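## Task

Bring plate hotel H1 into line with its manifest (slot 1: G51, slot 2: G16, slot 3: empty, slot 4: C15). When done: every labelled plate named on the manifest, including one sitting on landing nest L1, is pushed fully home in its own slot with its ID label facing the front; every plate that is unlisted or unlabelled lies flat within the locators of a quarantine nest (QR1 or QR2) that was free; a slot whose listed ID is carried by no plate is left empty; plates that were already correctly stored or already in quarantine stay exactly as they began. Finish with the gripper open and the arm moved away.

## Robot and tools

Robot: one arm (yam_ultra) with six revolute joints and a parallel two-finger gripper driven by a single number. The link pinch sits midway between the finger pads, about 1 cm behind the tips; the fingers point along its +z and close along its y.

Scene frame: origin on the table surface under the arm base, +z up, +y to the left when facing along +x. The base may be slightly tilted against the table. Distances are metres.

Stations: H1 is a four-slot plate hotel, slot 1 lowest. A stored plate has a short end forward and counts as home only when pushed back against the rear stop; sliding a plate along its shelf is allowed. A plate released far from home may tip off. A blank front end means the plate is reversed or unlabelled. RG (regrip nest, in front of H1) and N6 (recovery nest) may be used in passing. L1 is the landing nest; QR1 and QR2 are quarantine nests, marked red. Every nest has a name label on the deck.

Tool execute_actions, argument actions: a list holding zero or one item, plus optional pictures (boolean, default true).
- Empty list: no command; returns current state.
- Action: {"rows": [...], "steps": n}. rows is one list of 1 to 15 rows; each row is 7 numbers: waist, shoulder, elbow, wrist pitch, wrist yaw, wrist roll (absolute joint target angles in radians, same order and values as Joint positions), then the gripper opening (-1 closed to +1 fully open, on the grip_measured scale). steps is 1 to 15 (default 15), each 1/30 s; one row per step, the final row held for leftover steps.
- Wait: {"steps": n} with n up to 300, no new command; counted from the previous result, including your reply time.
Stated joint ranges (rad): waist -2.618 to 3.054, shoulder 0.000 to 3.142, elbow 0.000 to 3.142, wrist pitch -1.571 to 1.571, wrist yaw -1.571 to 1.571, wrist roll -2.094 to 2.094. True ends may differ by up to 0.036. A call is refused (nothing sent) if a target exceeds a range end by more than 0.036 and lies beyond the joint's last reported angle. Targets past a real end get clipped, reported as "joint sent to its limit" (possibly about an earlier action); silence does not prove there is room left.

Motion: per step each joint's target is kept within a lead of its measured angle: waist 0.202, shoulder 0.258, elbow 0.238, wrist pitch 0.573, wrist yaw and roll 0.522 rad. If targets would shift the gripper over 70 mm from where it is, all are scaled back. So large moves need several actions. The arm keeps chasing your last row while you think or wait, until it nearly stops or a step is HELD; after that only a new action moves it further. Fingers already moving keep moving.

Result lines: Joint positions and Joint velocities (six joints in rad and rad/s, then finger-pad gap in m and m/s; 0.094 m means fully open). grip_measured is the finger opening on the command scale; readings may be off by about 1 mm, consistently. "joint command not followed" means a clearance check altered or blocked targets (mount blocks and posts count as the arm); HELD flags steps where your row was partly or wholly not sent. MOTOR HOT appears from 75 °C; OVER-TEMPERATURE FAULT reports a stop (90 °C halts the arm 10 s; 100 °C drops the arm and releases the gripper). Holding loads heats motors, even while idle, and heat carries into the next scene.

Gripping: outside the extremes, the fingers go to where grip_measured equals your number. To hold a plate, command about 0.03 below its grip_measured; smaller margins hold more loosely. Pads push about 50 to 62 N each (less on thin parts under ~2 mm), with a brief hard spike at contact. Held parts may occasionally get a short tug, so grip firmly.

Cameras: cam_head_left, cam_head_right, cam_high, cam_low, cam_wrist, each 504x504, sent in that order. Calibration is given for the fixed ones (T_world_to_cam in the scene frame); cam_wrist is a fisheye on the gripper whose pose is not given. zoom_image takes camera (one of those names) and region [x0, y0, x1, y1] in image pixels, top-left origin, at most 504 by 504, and returns a sharper crop of that camera's latest image.

read_manual(section="licences") returns licence text only and moves nothing. finished_scene(scene) ends the current scene, whose number you pass; it is final and reports success.

Avoid: pushing or dropping anything off the table (ends the scene), dropping or slipping plates, slamming, hard collisions, excessive pushing into the hotel stop, leaving plates short of home, and overheating. Smooth, economical, quick motion is preferred. At the end open the gripper and withdraw the arm before calling finished_scene.

Each tool is called after "Emit:" as name(argument=value, ...), one argument or row to a line, values as JSON.

## Session

Emit:
execute_actions(
  actions=[],
)

Scene clock: 0.00 s of 15600.00 s.
grip_measured=+1.000
Joint positions: [-1.413  2.052  0.564  0.181 -0.357 -1.143  0.094]
Joint velocities: [-0.017  0.002 -0.002  0.022  0.037  0.037  0.   ]
Motor temperatures (°C, as the motors report them): [25 27 27 28 28 24]

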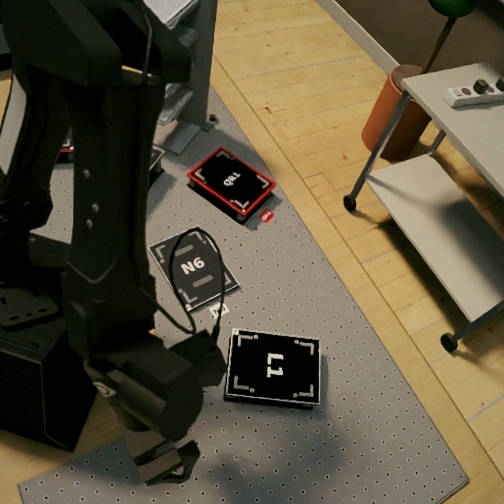

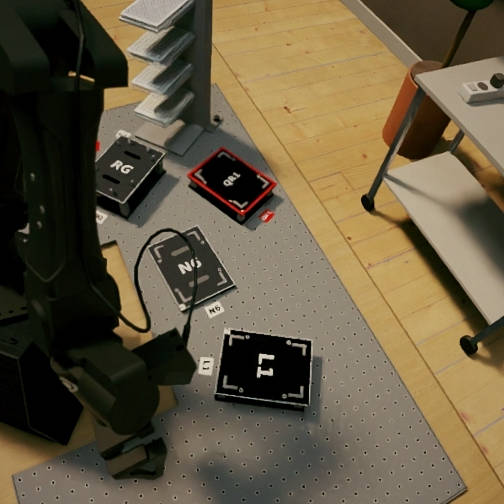

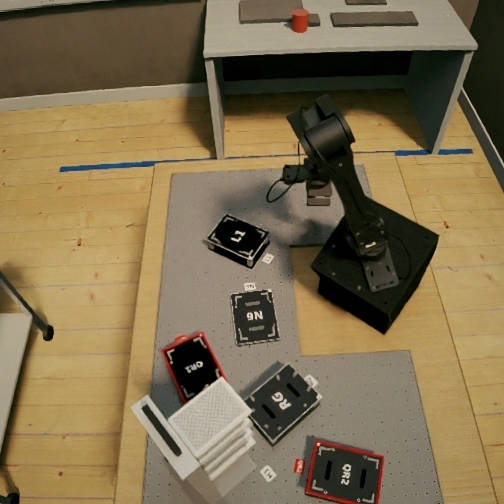

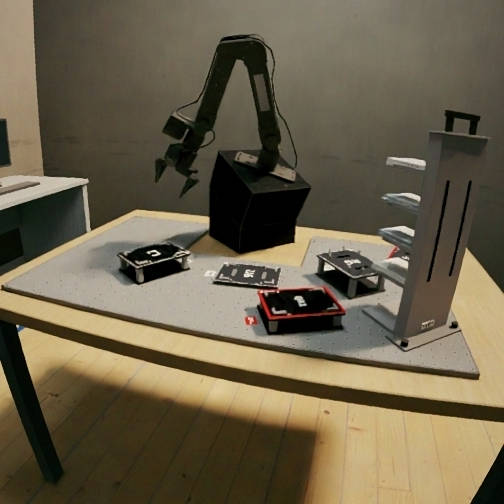

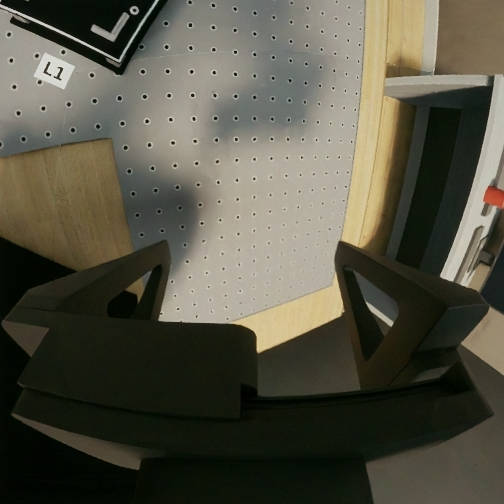

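Emit:
zoom_image(
  camera="cam_low",
  region=[130, 20, 350, 270],
)

Emit:
zoom_image(
  camera="cam_high",
  region=[250, 80, 470, 350],
)

Emit:
zoom_image(
  camera="cam_head_right",
  region=[80, 0, 300, 230],
)

Emit:
zoom_image(
  camera="cam_low",
  region=[300, 100, 504, 360],
)

Emit:
zoom_image(
  camera="cam_high",
  region=[120, 320, 400, 504],
)

Region (130, 20, 350, 270) of cam_low's 504x504 image, scaled by 2.016, with more detail than that image has; it fills the left 444 columns of this view, and the rest is white.

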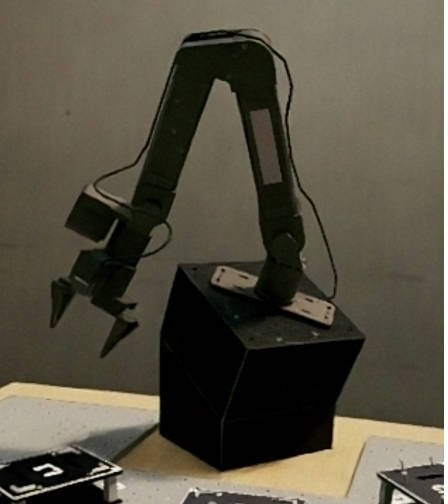

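Region (250, 80, 470, 350) of cam_high's 504x504 image, scaled by 1.867, with more detail than that image has; it fills the left 411 columns of this view, and the rest is white.

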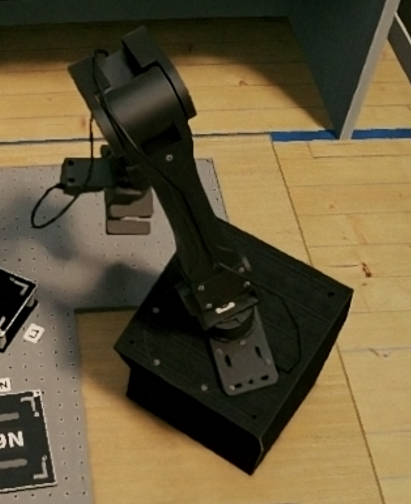

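Region (80, 0, 300, 230) of cam_head_right's 504x504 image, scaled by 2.191, with more detail than that image has; it fills the left 482 columns of this view, and the rest is white.

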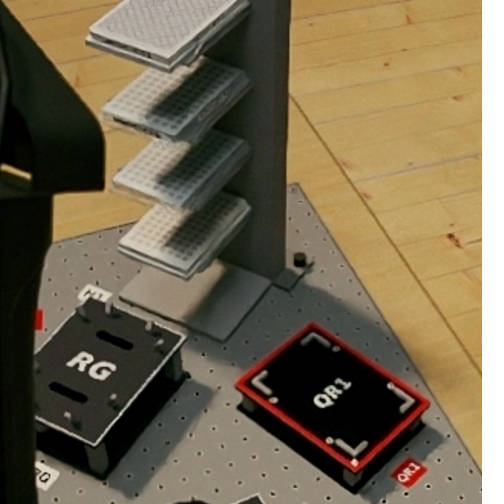

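Region (300, 100, 504, 360) of cam_low's 504x504 image, scaled by 1.938, with more detail than that image has; it fills the left 395 columns of this view, and the rest is white.

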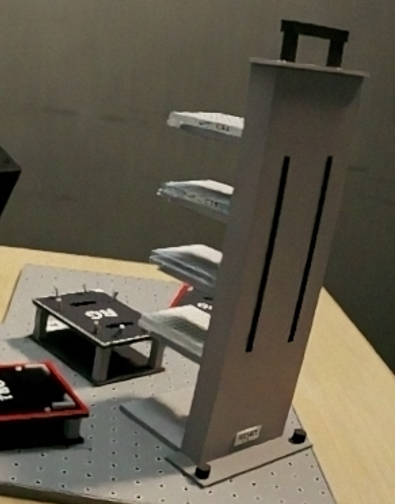

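Region (120, 320, 400, 504) of cam_high's 504x504 image, scaled by 1.800, with more detail than that image has; it fills the top 331 rows of this view, and the rest is white.

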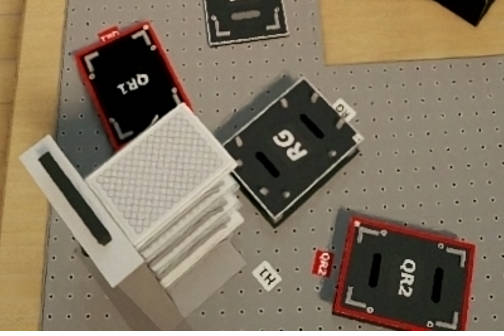

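Emit:
zoom_image(
  camera="cam_head_right",
  region=[110, 0, 220, 140],
)

Emit:
zoom_image(
  camera="cam_low",
  region=[360, 140, 480, 300],
)

Region (110, 0, 220, 140) of cam_head_right's 504x504 image, scaled by 3.600, with more detail than that image has; it fills the left 396 columns of this view, and the rest is white.

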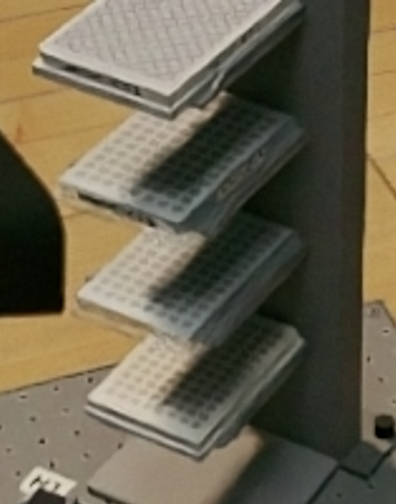

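Region (360, 140, 480, 300) of cam_low's 504x504 image, scaled by 3.150, with more detail than that image has; it fills the left 378 columns of this view, and the rest is white.

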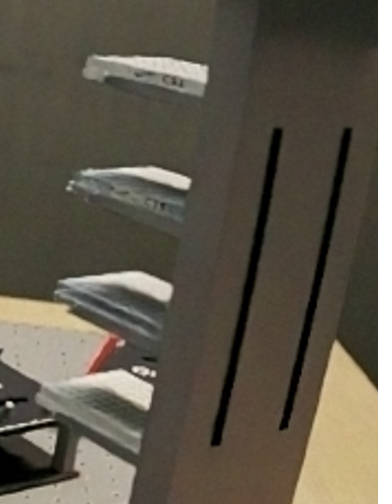

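Emit:
zoom_image(
  camera="cam_low",
  region=[200, 130, 326, 256],
)

Emit:
zoom_image(
  camera="cam_high",
  region=[300, 185, 450, 335],
)

Region (200, 130, 326, 256) of cam_low's 504x504 image, scaled by 4.000, with more detail than that image has.

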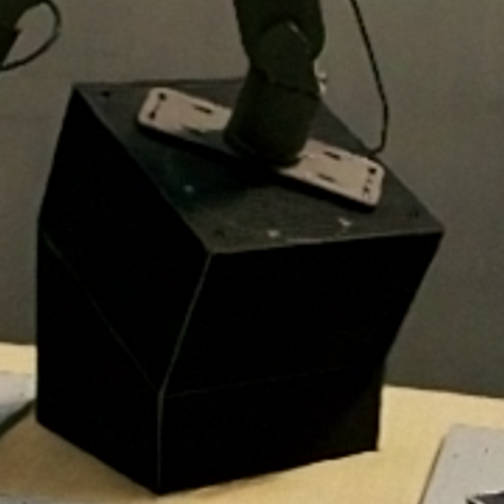

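Region (300, 185, 450, 335) of cam_high's 504x504 image, scaled by 3.360, with more detail than that image has.

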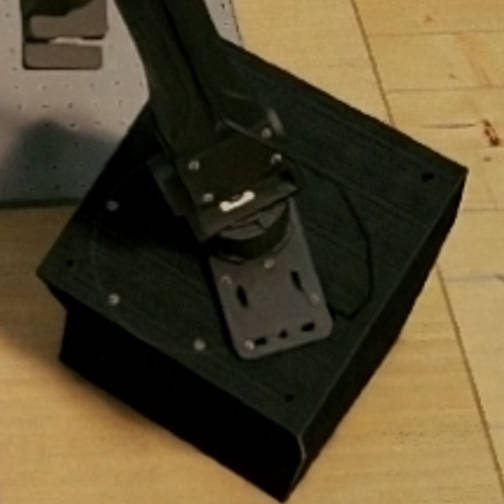

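Emit:
execute_actions(
  actions=[
    {"rows":[[-1.413,0.6,0.35,0.5,0,0,1]]},
  ],
  pictures=false,
)

Emit:
execute_actions(
  actions=[
    {"steps":45},
  ],
  pictures=false,
)

Emit:
execute_actions(
  actions=[
    {"rows":[[0.55,0.6,0.35,0.5,0,0,1]]},
  ],
  pictures=false,
)

Emit:
execute_actions(
  actions=[
    {"steps":60},
  ],
)

Scene clock: 22.80 s of 15600.00 s.
grip_measured=+1.000
Joint positions: [-1.409  0.966  0.348  0.455 -0.036 -0.136  0.094]
Joint velocities: [ 0.002 -2.337  0.022  0.168  0.066  0.667  0.   ]
Motor temperatures (°C, as the motors report them): [25 28 28 29 28 24]
Steps of this call (steps 1 to 90: nothing new was sent; then 19.30 s passed at rest; steps 91 to 105: all 15 steps of this action). Readings (joint positions):
91: [-1.410 2.022 0.530 0.230 -0.306 -1.065]
92: [-1.409 1.948 0.466 0.282 -0.242 -0.966]
94: [-1.409 1.773 0.372 0.327 -0.158 -0.779]
98: [-1.409 1.496 0.348 0.382 -0.086 -0.473]
105: the state above

Scene clock: 24.30 s of 15600.00 s.
grip_measured=+1.000
Joint positions: [-1.409  0.592  0.348  0.505 -0.019 -0.009  0.094]
Joint velocities: [-0.012  0.007  0.007 -0.007  0.007 -0.051  0.   ]
Motor temperatures (°C, as the motors report them): [25 28 28 30 28 24]
Steps of this call (steps 1 to 30: the robot went on to your last target; steps 31 to 45: nothing new was sent). Readings (joint positions):
1: [-1.409 0.884 0.348 0.461 -0.033 -0.113]
2: [-1.409 0.801 0.348 0.466 -0.031 -0.094]
4: [-1.409 0.658 0.348 0.490 -0.027 -0.064]
8: [-1.409 0.590 0.348 0.533 -0.022 -0.031]
45: the state above
The arm was judged still, so your last target was given up. Only a new action makes it travel on or press farther. Fingers that are still opening or closing keep moving.

Scene clock: 24.80 s of 15600.00 s.
grip_measured=+1.000
Joint positions: [-0.33   0.592  0.348  0.496 -0.007 -0.007  0.094]
Joint velocities: [ 2.181 -0.002 -0.012 -0.022 -0.022  0.051  0.   ]
Motor temperatures (°C, as the motors report them): [25 28 28 30 28 24]
Steps of this call (steps 1 to 15: all 15 steps of this action). Readings (joint positions):
1: [-1.379 0.592 0.348 0.505 -0.002 -0.008]
2: [-1.311 0.592 0.348 0.504 0.003 -0.008]
4: [-1.160 0.592 0.348 0.502 0.000 -0.008]
8: [-0.858 0.592 0.348 0.498 -0.004 -0.008]
15: the state above

Scene clock: 26.80 s of 15600.00 s.
grip_measured=+1.000
Joint positions: [ 0.547  0.592  0.348  0.493 -0.012 -0.007  0.094]
Joint velocities: [-0.002 -0.007  0.002 -0.007 -0.007  0.022  0.   ]
Motor temperatures (°C, as the motors report them): [25 28 28 30 28 24]
Steps of this call (steps 1 to 30: the robot went on to your last target; steps 31 to 60: nothing new was sent). Readings (joint positions):
1: [-0.255 0.592 0.348 0.495 -0.007 -0.007]
2: [-0.179 0.592 0.348 0.495 -0.007 -0.007]
4: [-0.029 0.592 0.348 0.495 -0.006 -0.007]
8: [0.271 0.592 0.348 0.494 -0.005 -0.007]
60: the state above
The arm was judged still, so your last target was given up. Only a new action makes it travel on or press farther. Fingers that are still opening or closing keep moving.

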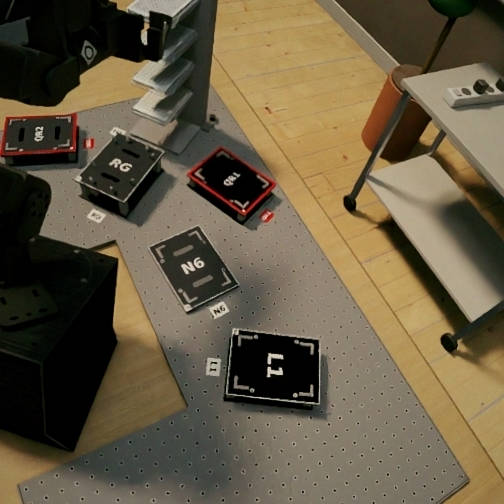

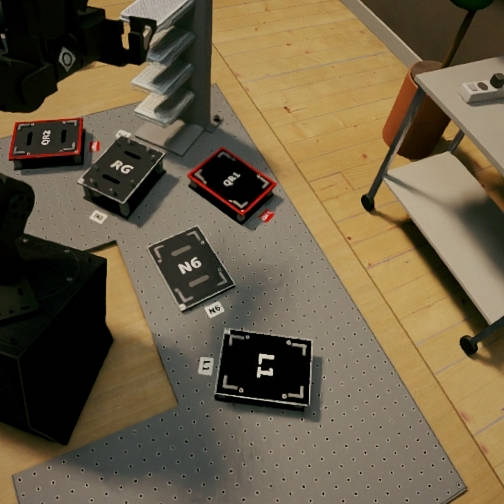

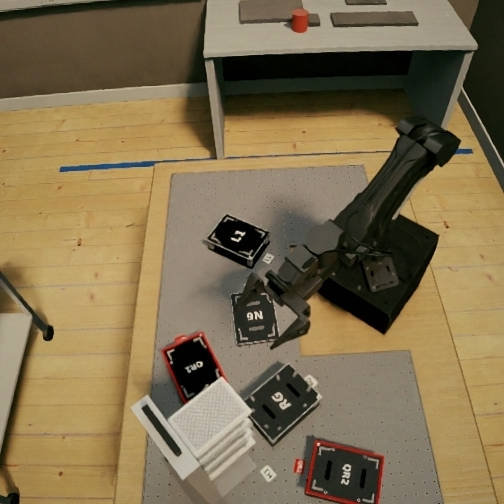

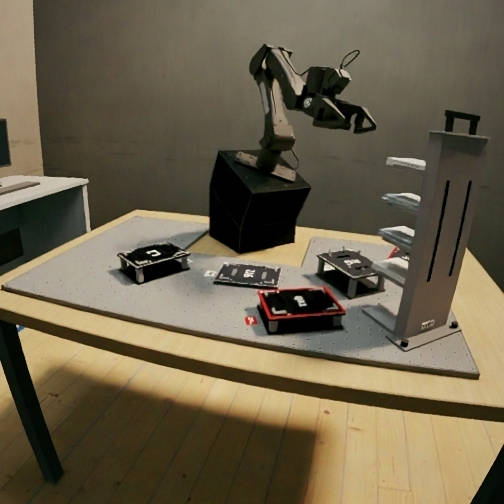

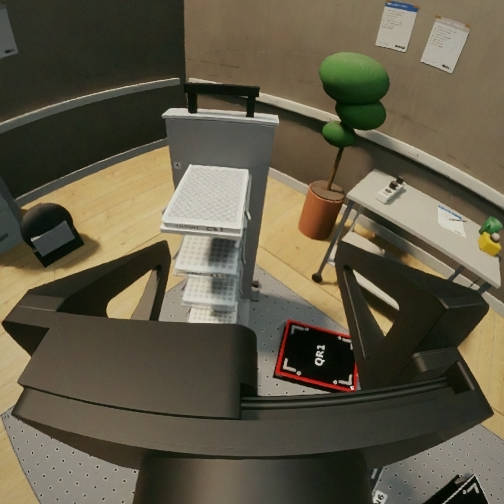

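Emit:
zoom_image(
  camera="cam_wrist",
  region=[140, 80, 300, 332],
)

Emit:
zoom_image(
  camera="cam_wrist",
  region=[150, 160, 276, 286],
)

Region (140, 80, 300, 332) of cam_wrist's 504x504 image, scaled by 2.000, with more detail than that image has; it fills the left 320 columns of this view, and the rest is white.

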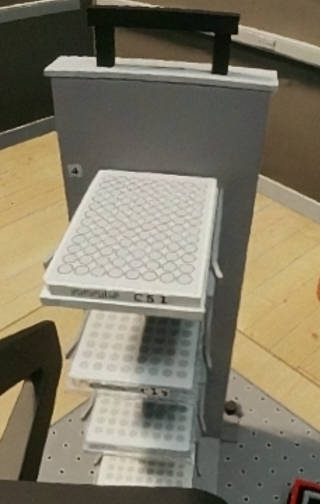

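Region (150, 160, 276, 286) of cam_wrist's 504x504 image, scaled by 4.000, with more detail than that image has.

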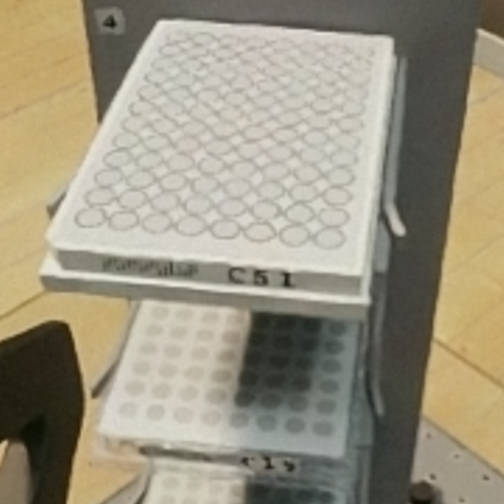

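Emit:
zoom_image(
  camera="cam_high",
  region=[185, 400, 275, 490],
)

Region (185, 400, 275, 490) of cam_high's 504x504 image, scaled by 5.600, with more detail than that image has.

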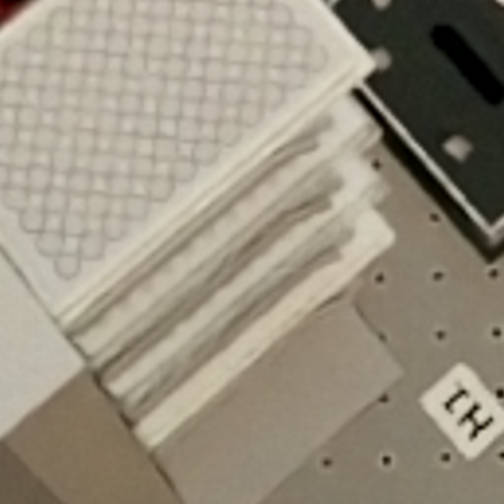

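Emit:
execute_actions(
  actions=[
    {"rows":[[0.6,0.66,0.38,0.51,0.04,0.01,1],[0.63,0.72,0.4,0.52,0.08,0.02,1],[0.66,0.78,0.42,0.53,0.12,0.03,1],[0.7,0.84,0.44,0.54,0.16,0.04,1],[0.73,0.9,0.47,0.55,0.2,0.05,1],[0.77,0.96,0.49,0.56,0.23,0.06,1],[0.8,1.02,0.52,0.575,0.26,0.07,1],[0.834,1.098,0.55,0.591,0.296,0.083,1]]},
  ],
  pictures=false,
)

Emit:
execute_actions(
  actions=[
    {"steps":20},
  ],
)

Scene clock: 38.07 s of 15600.00 s.
grip_measured=+1.000
Joint positions: [0.83  1.115 0.512 0.551 0.254 0.069 0.094]
Joint velocities: [ 0.002  0.002 -0.007  0.066  0.183 -0.007  0.   ]
Motor temperatures (°C, as the motors report them): [25 28 29 32 28 24]
Steps of this call (steps 1 to 90: nothing new was sent; then 7.77 s passed at rest; steps 91 to 105: all 15 steps of this action). Readings (joint positions):
91: [0.554 0.600 0.348 0.498 -0.003 -0.005]
92: [0.573 0.625 0.353 0.506 0.012 -0.002]
94: [0.632 0.724 0.381 0.519 0.055 0.009]
98: [0.769 0.982 0.470 0.535 0.165 0.040]
105: the state above

Scene clock: 38.73 s of 15600.00 s.
grip_measured=+1.000
Joint positions: [0.83  1.115 0.512 0.564 0.283 0.077 0.094]
Joint velocities: [ 0.017 -0.007 -0.017  0.037  0.007 -0.037  0.   ]
Motor temperatures (°C, as the motors report them): [25 28 29 32 28 24]
Steps of this call (steps 1 to 20: the robot went on to your last target). Readings (joint positions):
1: [0.830 1.115 0.512 0.554 0.260 0.070]
2: [0.830 1.115 0.512 0.557 0.265 0.072]
4: [0.830 1.115 0.512 0.560 0.272 0.074]
8: [0.830 1.115 0.512 0.563 0.279 0.075]
20: the state above

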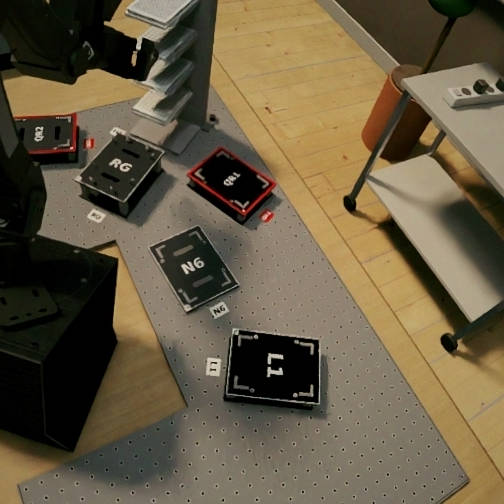

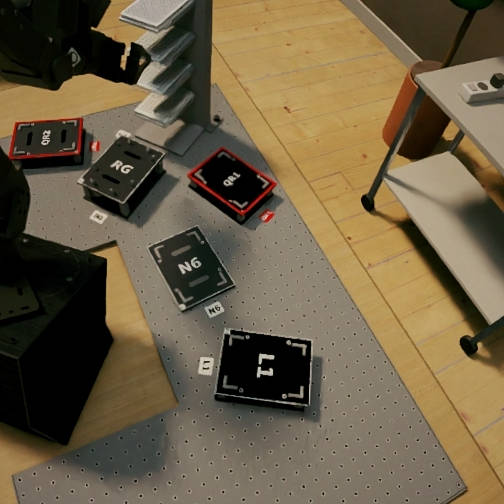

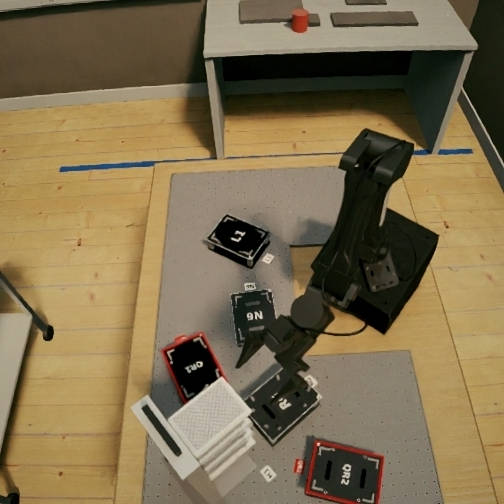

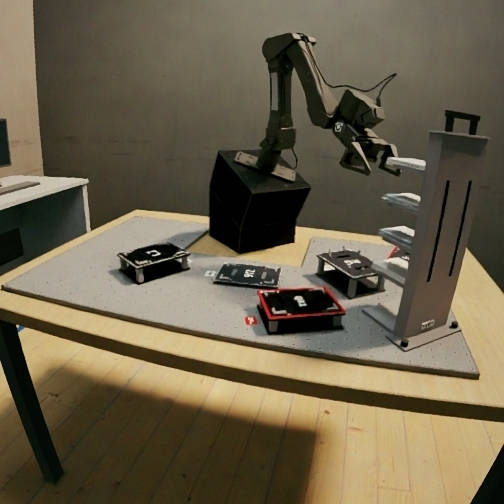

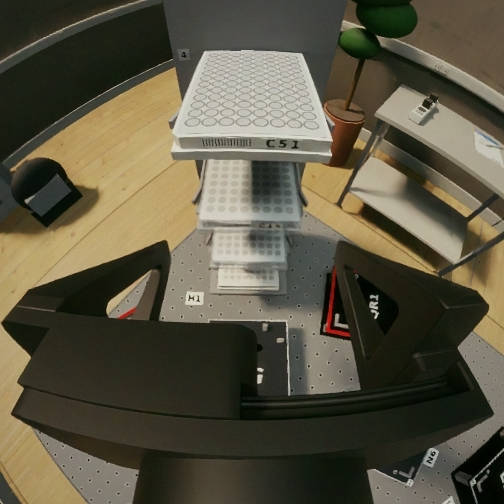

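Emit:
zoom_image(
  camera="cam_wrist",
  region=[150, 40, 360, 300],
)

Region (150, 40, 360, 300) of cam_wrist's 504x504 image, scaled by 1.938, with more detail than that image has; it fills the left 407 columns of this view, and the rest is white.

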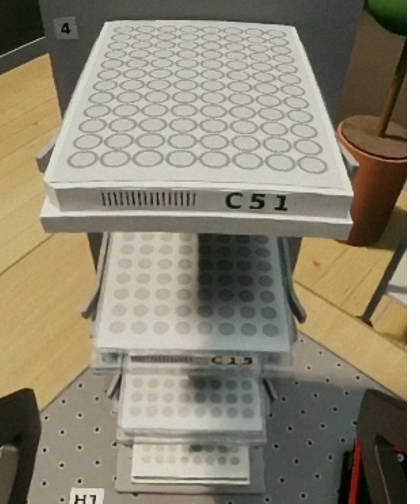

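Emit:
execute_actions(
  actions=[
    {"rows":[[0.83,1.098,0.58,0.55,0.29,0.09,1],[0.825,1.098,0.61,0.5,0.28,0.1,1],[0.82,1.098,0.64,0.45,0.27,0.11,1],[0.815,1.098,0.67,0.4,0.26,0.12,1],[0.81,1.098,0.70,0.35,0.25,0.13,1],[0.805,1.098,0.73,0.3,0.24,0.14,1],[0.8,1.095,0.77,0.25,0.235,0.15,1],[0.797,1.09,0.805,0.19,0.23,0.158,1]]},
  ],
  pictures=false,
)

Emit:
execute_actions(
  actions=[
    {"steps":20},
  ],
)

Scene clock: 56.43 s of 15600.00 s.
grip_measured=+1.000
Joint positions: [0.806 1.105 0.784 0.244 0.243 0.146 0.094]
Joint velocities: [-0.012 -0.017 -0.022 -0.418 -0.095 -0.007  0.   ]
Motor temperatures (°C, as the motors report them): [25 29 30 34 28 24]
Steps of this call (steps 1 to 15: the robot went on to your last target; steps 16 to 90: nothing new was sent; then 14.20 s passed at rest; steps 91 to 105: all 15 steps of this action). Readings (joint positions):
91: [0.830 1.115 0.516 0.559 0.284 0.078]
92: [0.830 1.115 0.528 0.543 0.284 0.081]
94: [0.829 1.115 0.573 0.490 0.281 0.090]
98: [0.814 1.115 0.708 0.355 0.260 0.119]
105: the state above

Scene clock: 57.10 s of 15600.00 s.
grip_measured=+1.000
Joint positions: [0.806 1.105 0.784 0.19  0.238 0.152 0.094]
Joint velocities: [-0.007 -0.007 -0.017 -0.007 -0.022 -0.095  0.   ]
Motor temperatures (°C, as the motors report them): [25 29 30 34 28 24]
Steps of this call (steps 1 to 20: the robot went on to your last target). Readings (joint positions):
1: [0.806 1.105 0.784 0.230 0.242 0.147]
2: [0.806 1.105 0.784 0.220 0.241 0.148]
4: [0.806 1.105 0.784 0.208 0.240 0.149]
8: [0.806 1.105 0.784 0.196 0.239 0.151]
20: the state above

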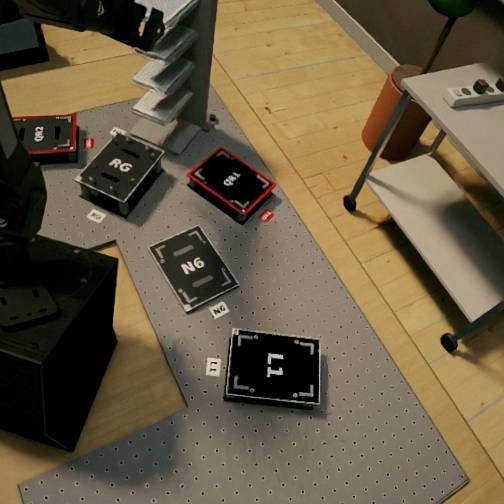

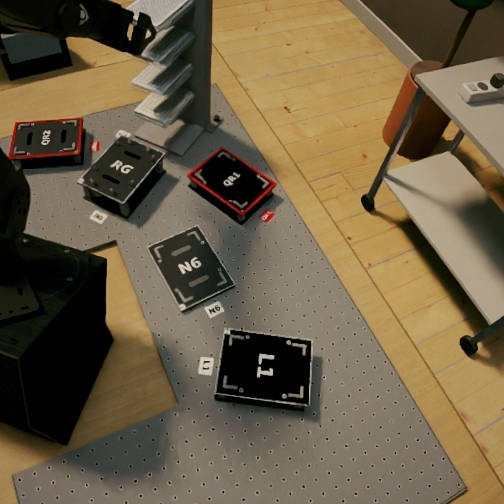

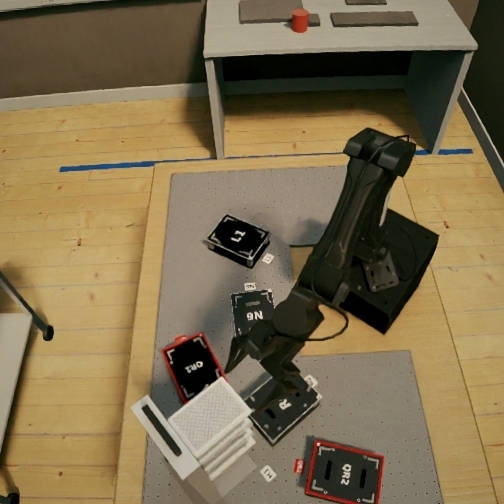

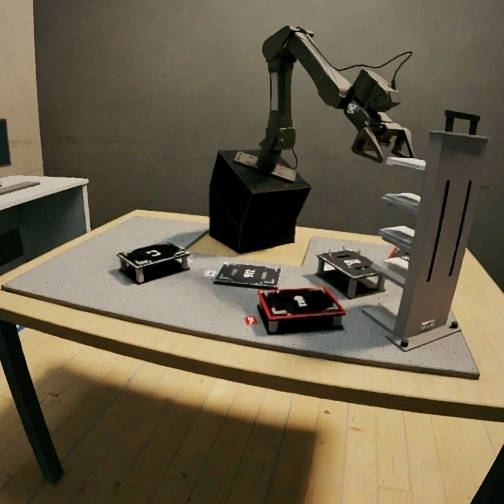

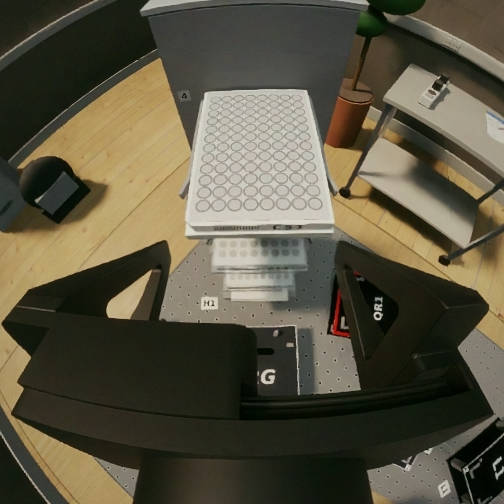

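Emit:
execute_actions(
  actions=[
    {"rows":[[0.79,1.09,0.805,0.18,0.225,0.14,1],[0.785,1.1,0.805,0.17,0.22,0.125,1],[0.782,1.11,0.81,0.17,0.22,0.125,1],[0.779,1.12,0.82,0.17,0.215,0.125,1],[0.776,1.13,0.83,0.17,0.21,0.125,1],[0.773,1.14,0.84,0.17,0.206,0.125,1],[0.77,1.15,0.85,0.17,0.206,0.125,1],[0.767,1.16,0.86,0.17,0.206,0.125,1],[0.764,1.17,0.87,0.17,0.206,0.125,1],[0.761,1.185,0.885,0.17,0.206,0.125,1]]},
  ],
  pictures=false,
)

Emit:
execute_actions(
  actions=[
    {"steps":10},
  ],
)

Scene clock: 59.17 s of 15600.00 s.
grip_measured=+1.000
Joint positions: [0.77  1.189 0.847 0.169 0.216 0.132 0.094]
Joint velocities: [-0.007 -0.007  0.012  0.051 -0.081  0.066  0.   ]
Motor temperatures (°C, as the motors report them): [25 29 30 34 28 24]
Steps of this call (steps 1 to 15: the robot went on to your last target; steps 16 to 47: nothing new was sent; steps 48 to 62: all 15 steps of this action). Readings (joint positions):
48: [0.806 1.105 0.784 0.189 0.237 0.151]
49: [0.803 1.105 0.784 0.187 0.234 0.148]
51: [0.796 1.107 0.784 0.182 0.231 0.142]
55: [0.782 1.141 0.805 0.173 0.222 0.136]
62: the state above

Scene clock: 59.50 s of 15600.00 s.
grip_measured=+1.000
Joint positions: [0.77  1.189 0.847 0.169 0.214 0.131 0.094]
Joint velocities: [ 0.002  0.007 -0.017  0.007 -0.022 -0.007  0.   ]
Motor temperatures (°C, as the motors report them): [25 29 30 34 28 24]
Steps of this call (steps 1 to 10: the robot went on to your last target). Readings (joint positions):
1: [0.770 1.189 0.847 0.169 0.215 0.132]
2: [0.770 1.189 0.847 0.169 0.215 0.132]
4: [0.770 1.189 0.847 0.169 0.215 0.131]
8: [0.770 1.189 0.847 0.169 0.214 0.131]
10: the state above

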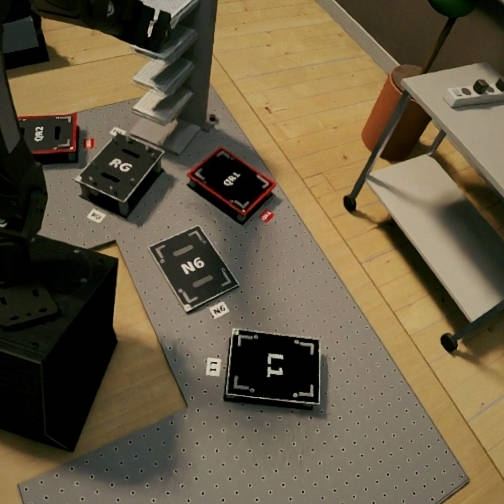

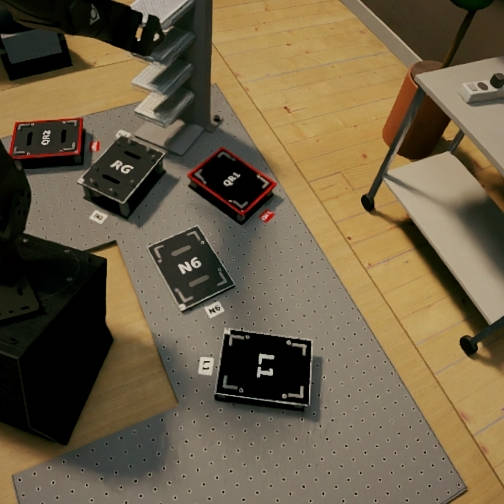

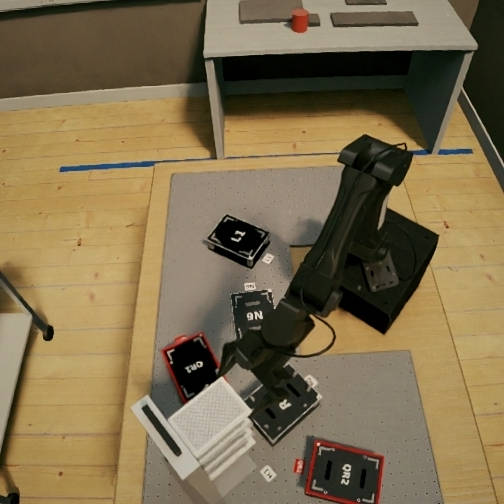

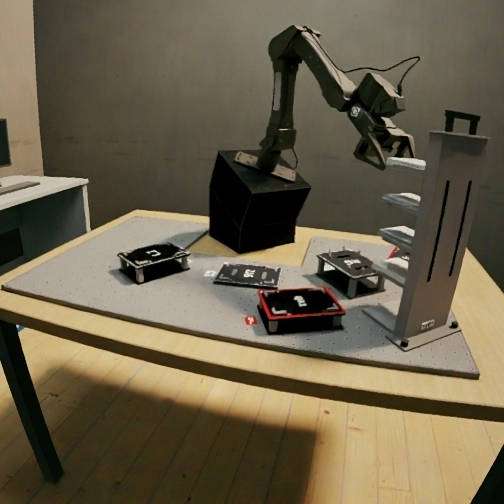

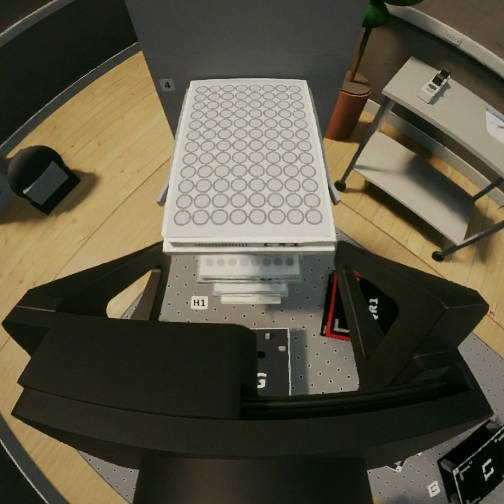

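Emit:
execute_actions(
  actions=[
    {"rows":[[0.761,1.193,0.895,0.168,0.2,0.125,1],[0.76,1.201,0.904,0.166,0.197,0.125,1],[0.758,1.209,0.913,0.164,0.194,0.125,1],[0.756,1.217,0.922,0.162,0.191,0.122,1],[0.754,1.225,0.931,0.162,0.188,0.122,1],[0.752,1.233,0.94,0.162,0.185,0.122,1],[0.75,1.241,0.949,0.162,0.182,0.122,1],[0.748,1.249,0.958,0.162,0.182,0.122,1],[0.746,1.257,0.967,0.162,0.182,0.122,1],[0.744,1.265,0.976,0.162,0.182,0.122,1],[0.741,1.273,0.985,0.162,0.182,0.122,1],[0.739,1.283,0.995,0.162,0.182,0.122,1]]},
  ],
  pictures=false,
)

Emit:
execute_actions(
  actions=[
    {"steps":8},
  ],
)

Emit:
zoom_image(
  camera="cam_low",
  region=[350, 110, 450, 210],
)

Scene clock: 62.87 s of 15600.00 s.
grip_measured=+1.000
Joint positions: [0.751 1.286 0.951 0.149 0.188 0.125 0.094]
Joint velocities: [-0.032  0.081  0.046 -0.022 -0.022 -0.022  0.   ]
Motor temperatures (°C, as the motors report them): [25 29 30 34 28 24]
Steps of this call (steps 1 to 15: the robot went on to your last target; steps 16 to 86: nothing new was sent; steps 87 to 101: all 15 steps of this action). Readings (joint positions):
87: [0.770 1.189 0.847 0.169 0.213 0.131]
88: [0.770 1.191 0.850 0.166 0.212 0.131]
90: [0.770 1.203 0.866 0.162 0.208 0.131]
94: [0.762 1.236 0.905 0.161 0.199 0.129]
101: the state above

Scene clock: 63.13 s of 15600.00 s.
grip_measured=+1.000
Joint positions: [0.751 1.287 0.953 0.147 0.187 0.125 0.094]
Joint velocities: [-0.017 -0.007  0.002 -0.051  0.007 -0.022  0.   ]
Motor temperatures (°C, as the motors report them): [25 29 30 34 28 24]
Steps of this call (steps 1 to 8: the robot went on to your last target). Readings (joint positions):
1: [0.751 1.287 0.952 0.149 0.187 0.125]
2: [0.751 1.287 0.952 0.148 0.187 0.125]
4: [0.751 1.287 0.953 0.147 0.187 0.125]
8: the state above

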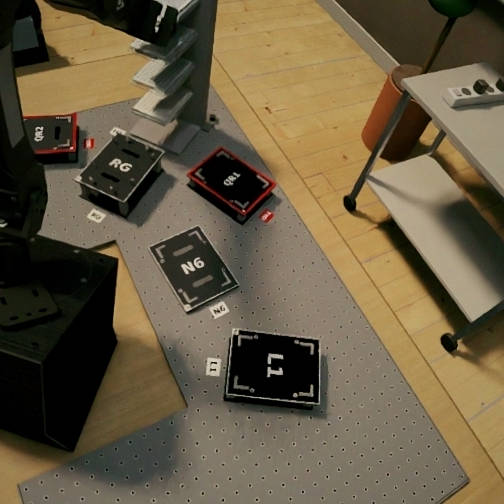

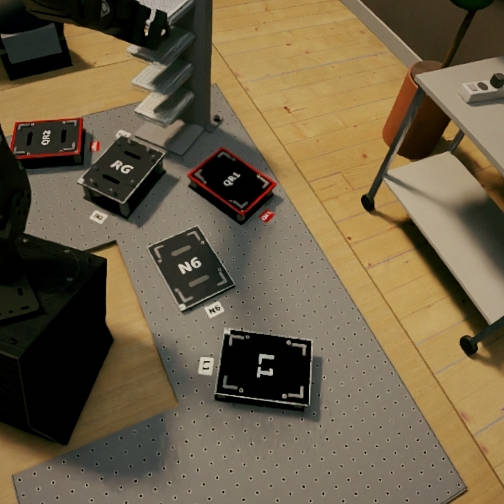

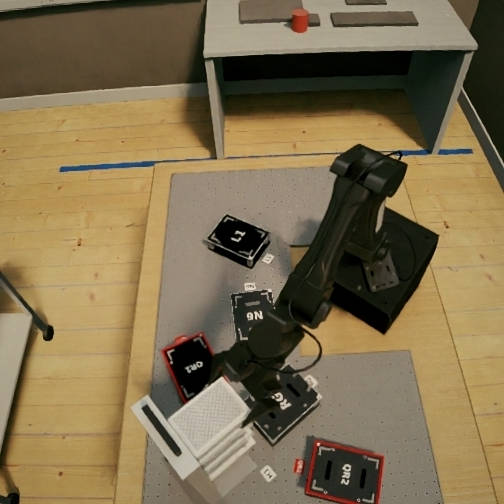

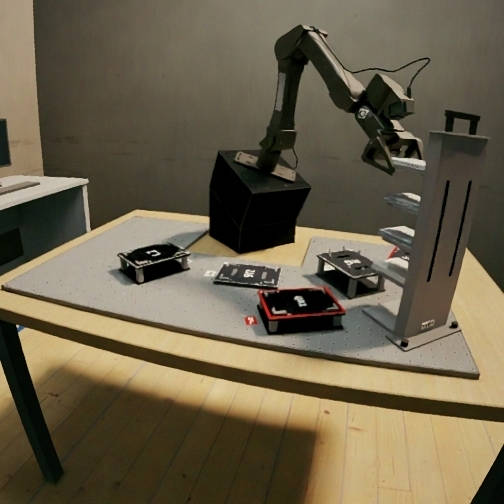

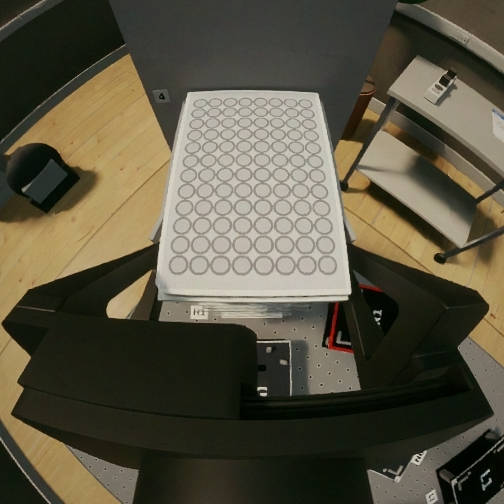

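Region (350, 110, 450, 210) of cam_low's 504x504 image, scaled by 5.040, with more detail than that image has.

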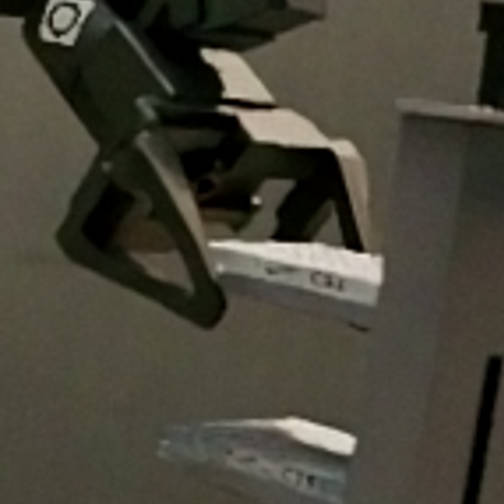

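Emit:
execute_actions(
  actions=[
    {"rows":[[0.739,1.27,0.995,0.162,0.182,0.122,1],[0.739,1.258,0.995,0.162,0.182,0.122,1]],"steps":10},
  ],
  pictures=false,
)

Emit:
execute_actions(
  actions=[
    {"rows":[[0.739,1.258,0.995,0.162,0.182,0.122,0.9],[0.739,1.258,0.995,0.162,0.182,0.122,0.86],[0.739,1.258,0.995,0.162,0.182,0.122,0.83],[0.739,1.258,0.995,0.162,0.182,0.122,0.8],[0.739,1.258,0.995,0.162,0.182,0.122,0.77]],"steps":15},
  ],
)

Emit:
zoom_image(
  camera="cam_low",
  region=[350, 110, 450, 210],
)

Scene clock: 67.17 s of 15600.00 s.
grip_measured=+1.000
Joint positions: [0.751 1.287 0.953 0.147 0.187 0.125 0.094]
Joint velocities: [-0.007 -0.007 -0.012 -0.037 -0.022 -0.022  0.   ]
Motor temperatures (°C, as the motors report them): [25 30 30 34 28 24]
Steps of this call (steps 1 to 15: the robot went on to your last target; steps 16 to 90: nothing new was sent; then 0.70 s passed at rest; steps 91 to 100: all 10 steps of this action). Readings (joint positions):
91: [0.751 1.287 0.953 0.147 0.187 0.125]
92: [0.751 1.287 0.953 0.147 0.187 0.125]
94: [0.751 1.287 0.953 0.147 0.187 0.125]
98: [0.751 1.287 0.953 0.147 0.187 0.125]
100: the state above

Scene clock: 67.67 s of 15600.00 s.
grip_measured=+0.949
Joint positions: [0.751 1.287 0.953 0.147 0.187 0.125 0.092]
Joint velocities: [ 0.002 -0.007 -0.002 -0.066 -0.007 -0.081 -0.001]
Motor temperatures (°C, as the motors report them): [25 30 30 34 28 24]
Steps of this call (steps 1 to 15: all 15 steps of this action). Readings (joint positions):
1: [0.751 1.287 0.953 0.147 0.187 0.125]
2: [0.751 1.287 0.953 0.147 0.187 0.125]
4: [0.751 1.287 0.953 0.147 0.187 0.125]
8: [0.751 1.287 0.953 0.147 0.187 0.125]
15: the state above

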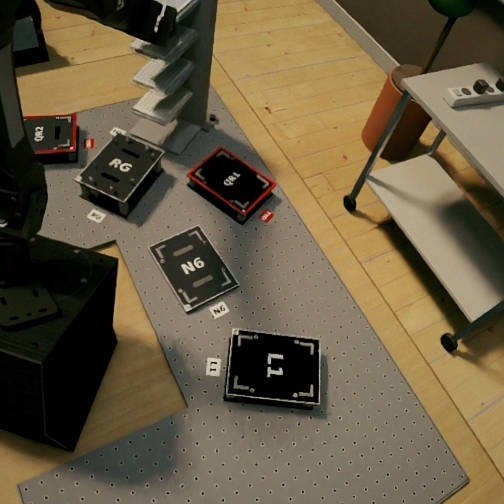

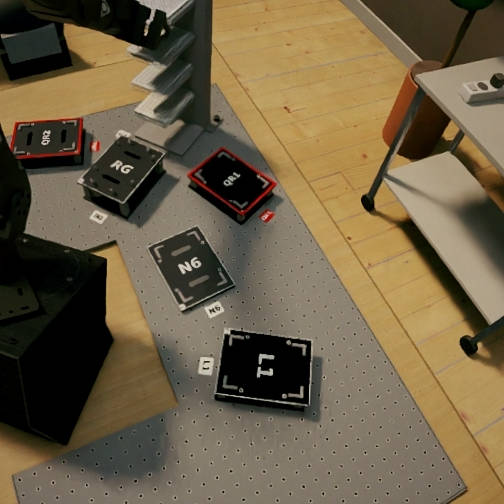

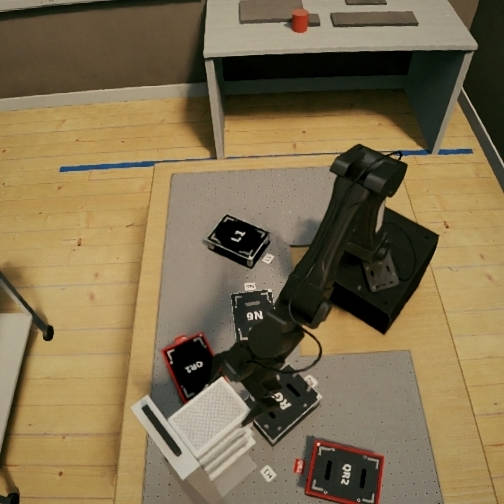

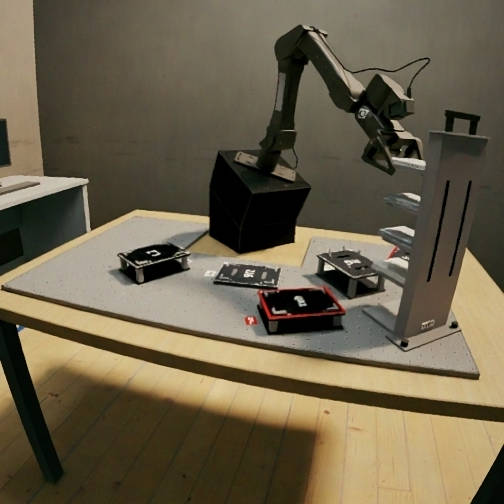

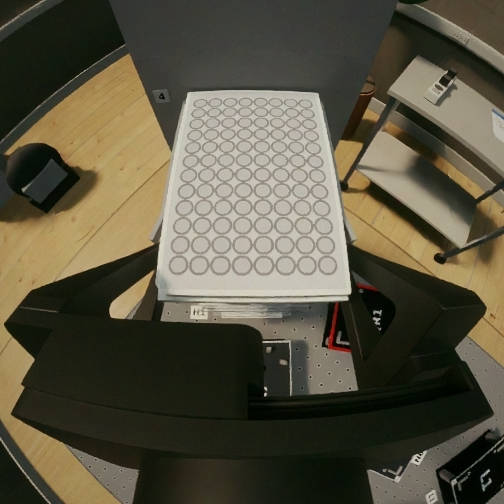

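Region (350, 110, 450, 210) of cam_low's 504x504 image, scaled by 5.040, with more detail than that image has.

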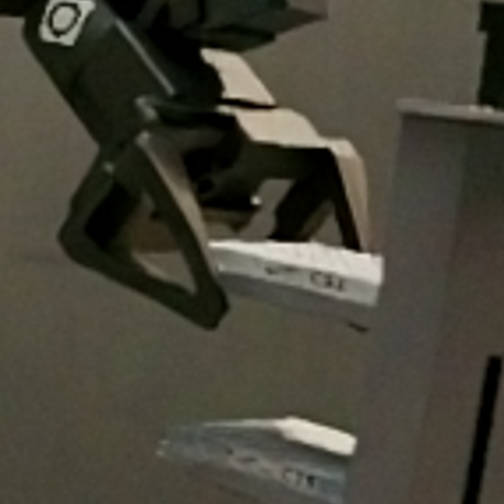

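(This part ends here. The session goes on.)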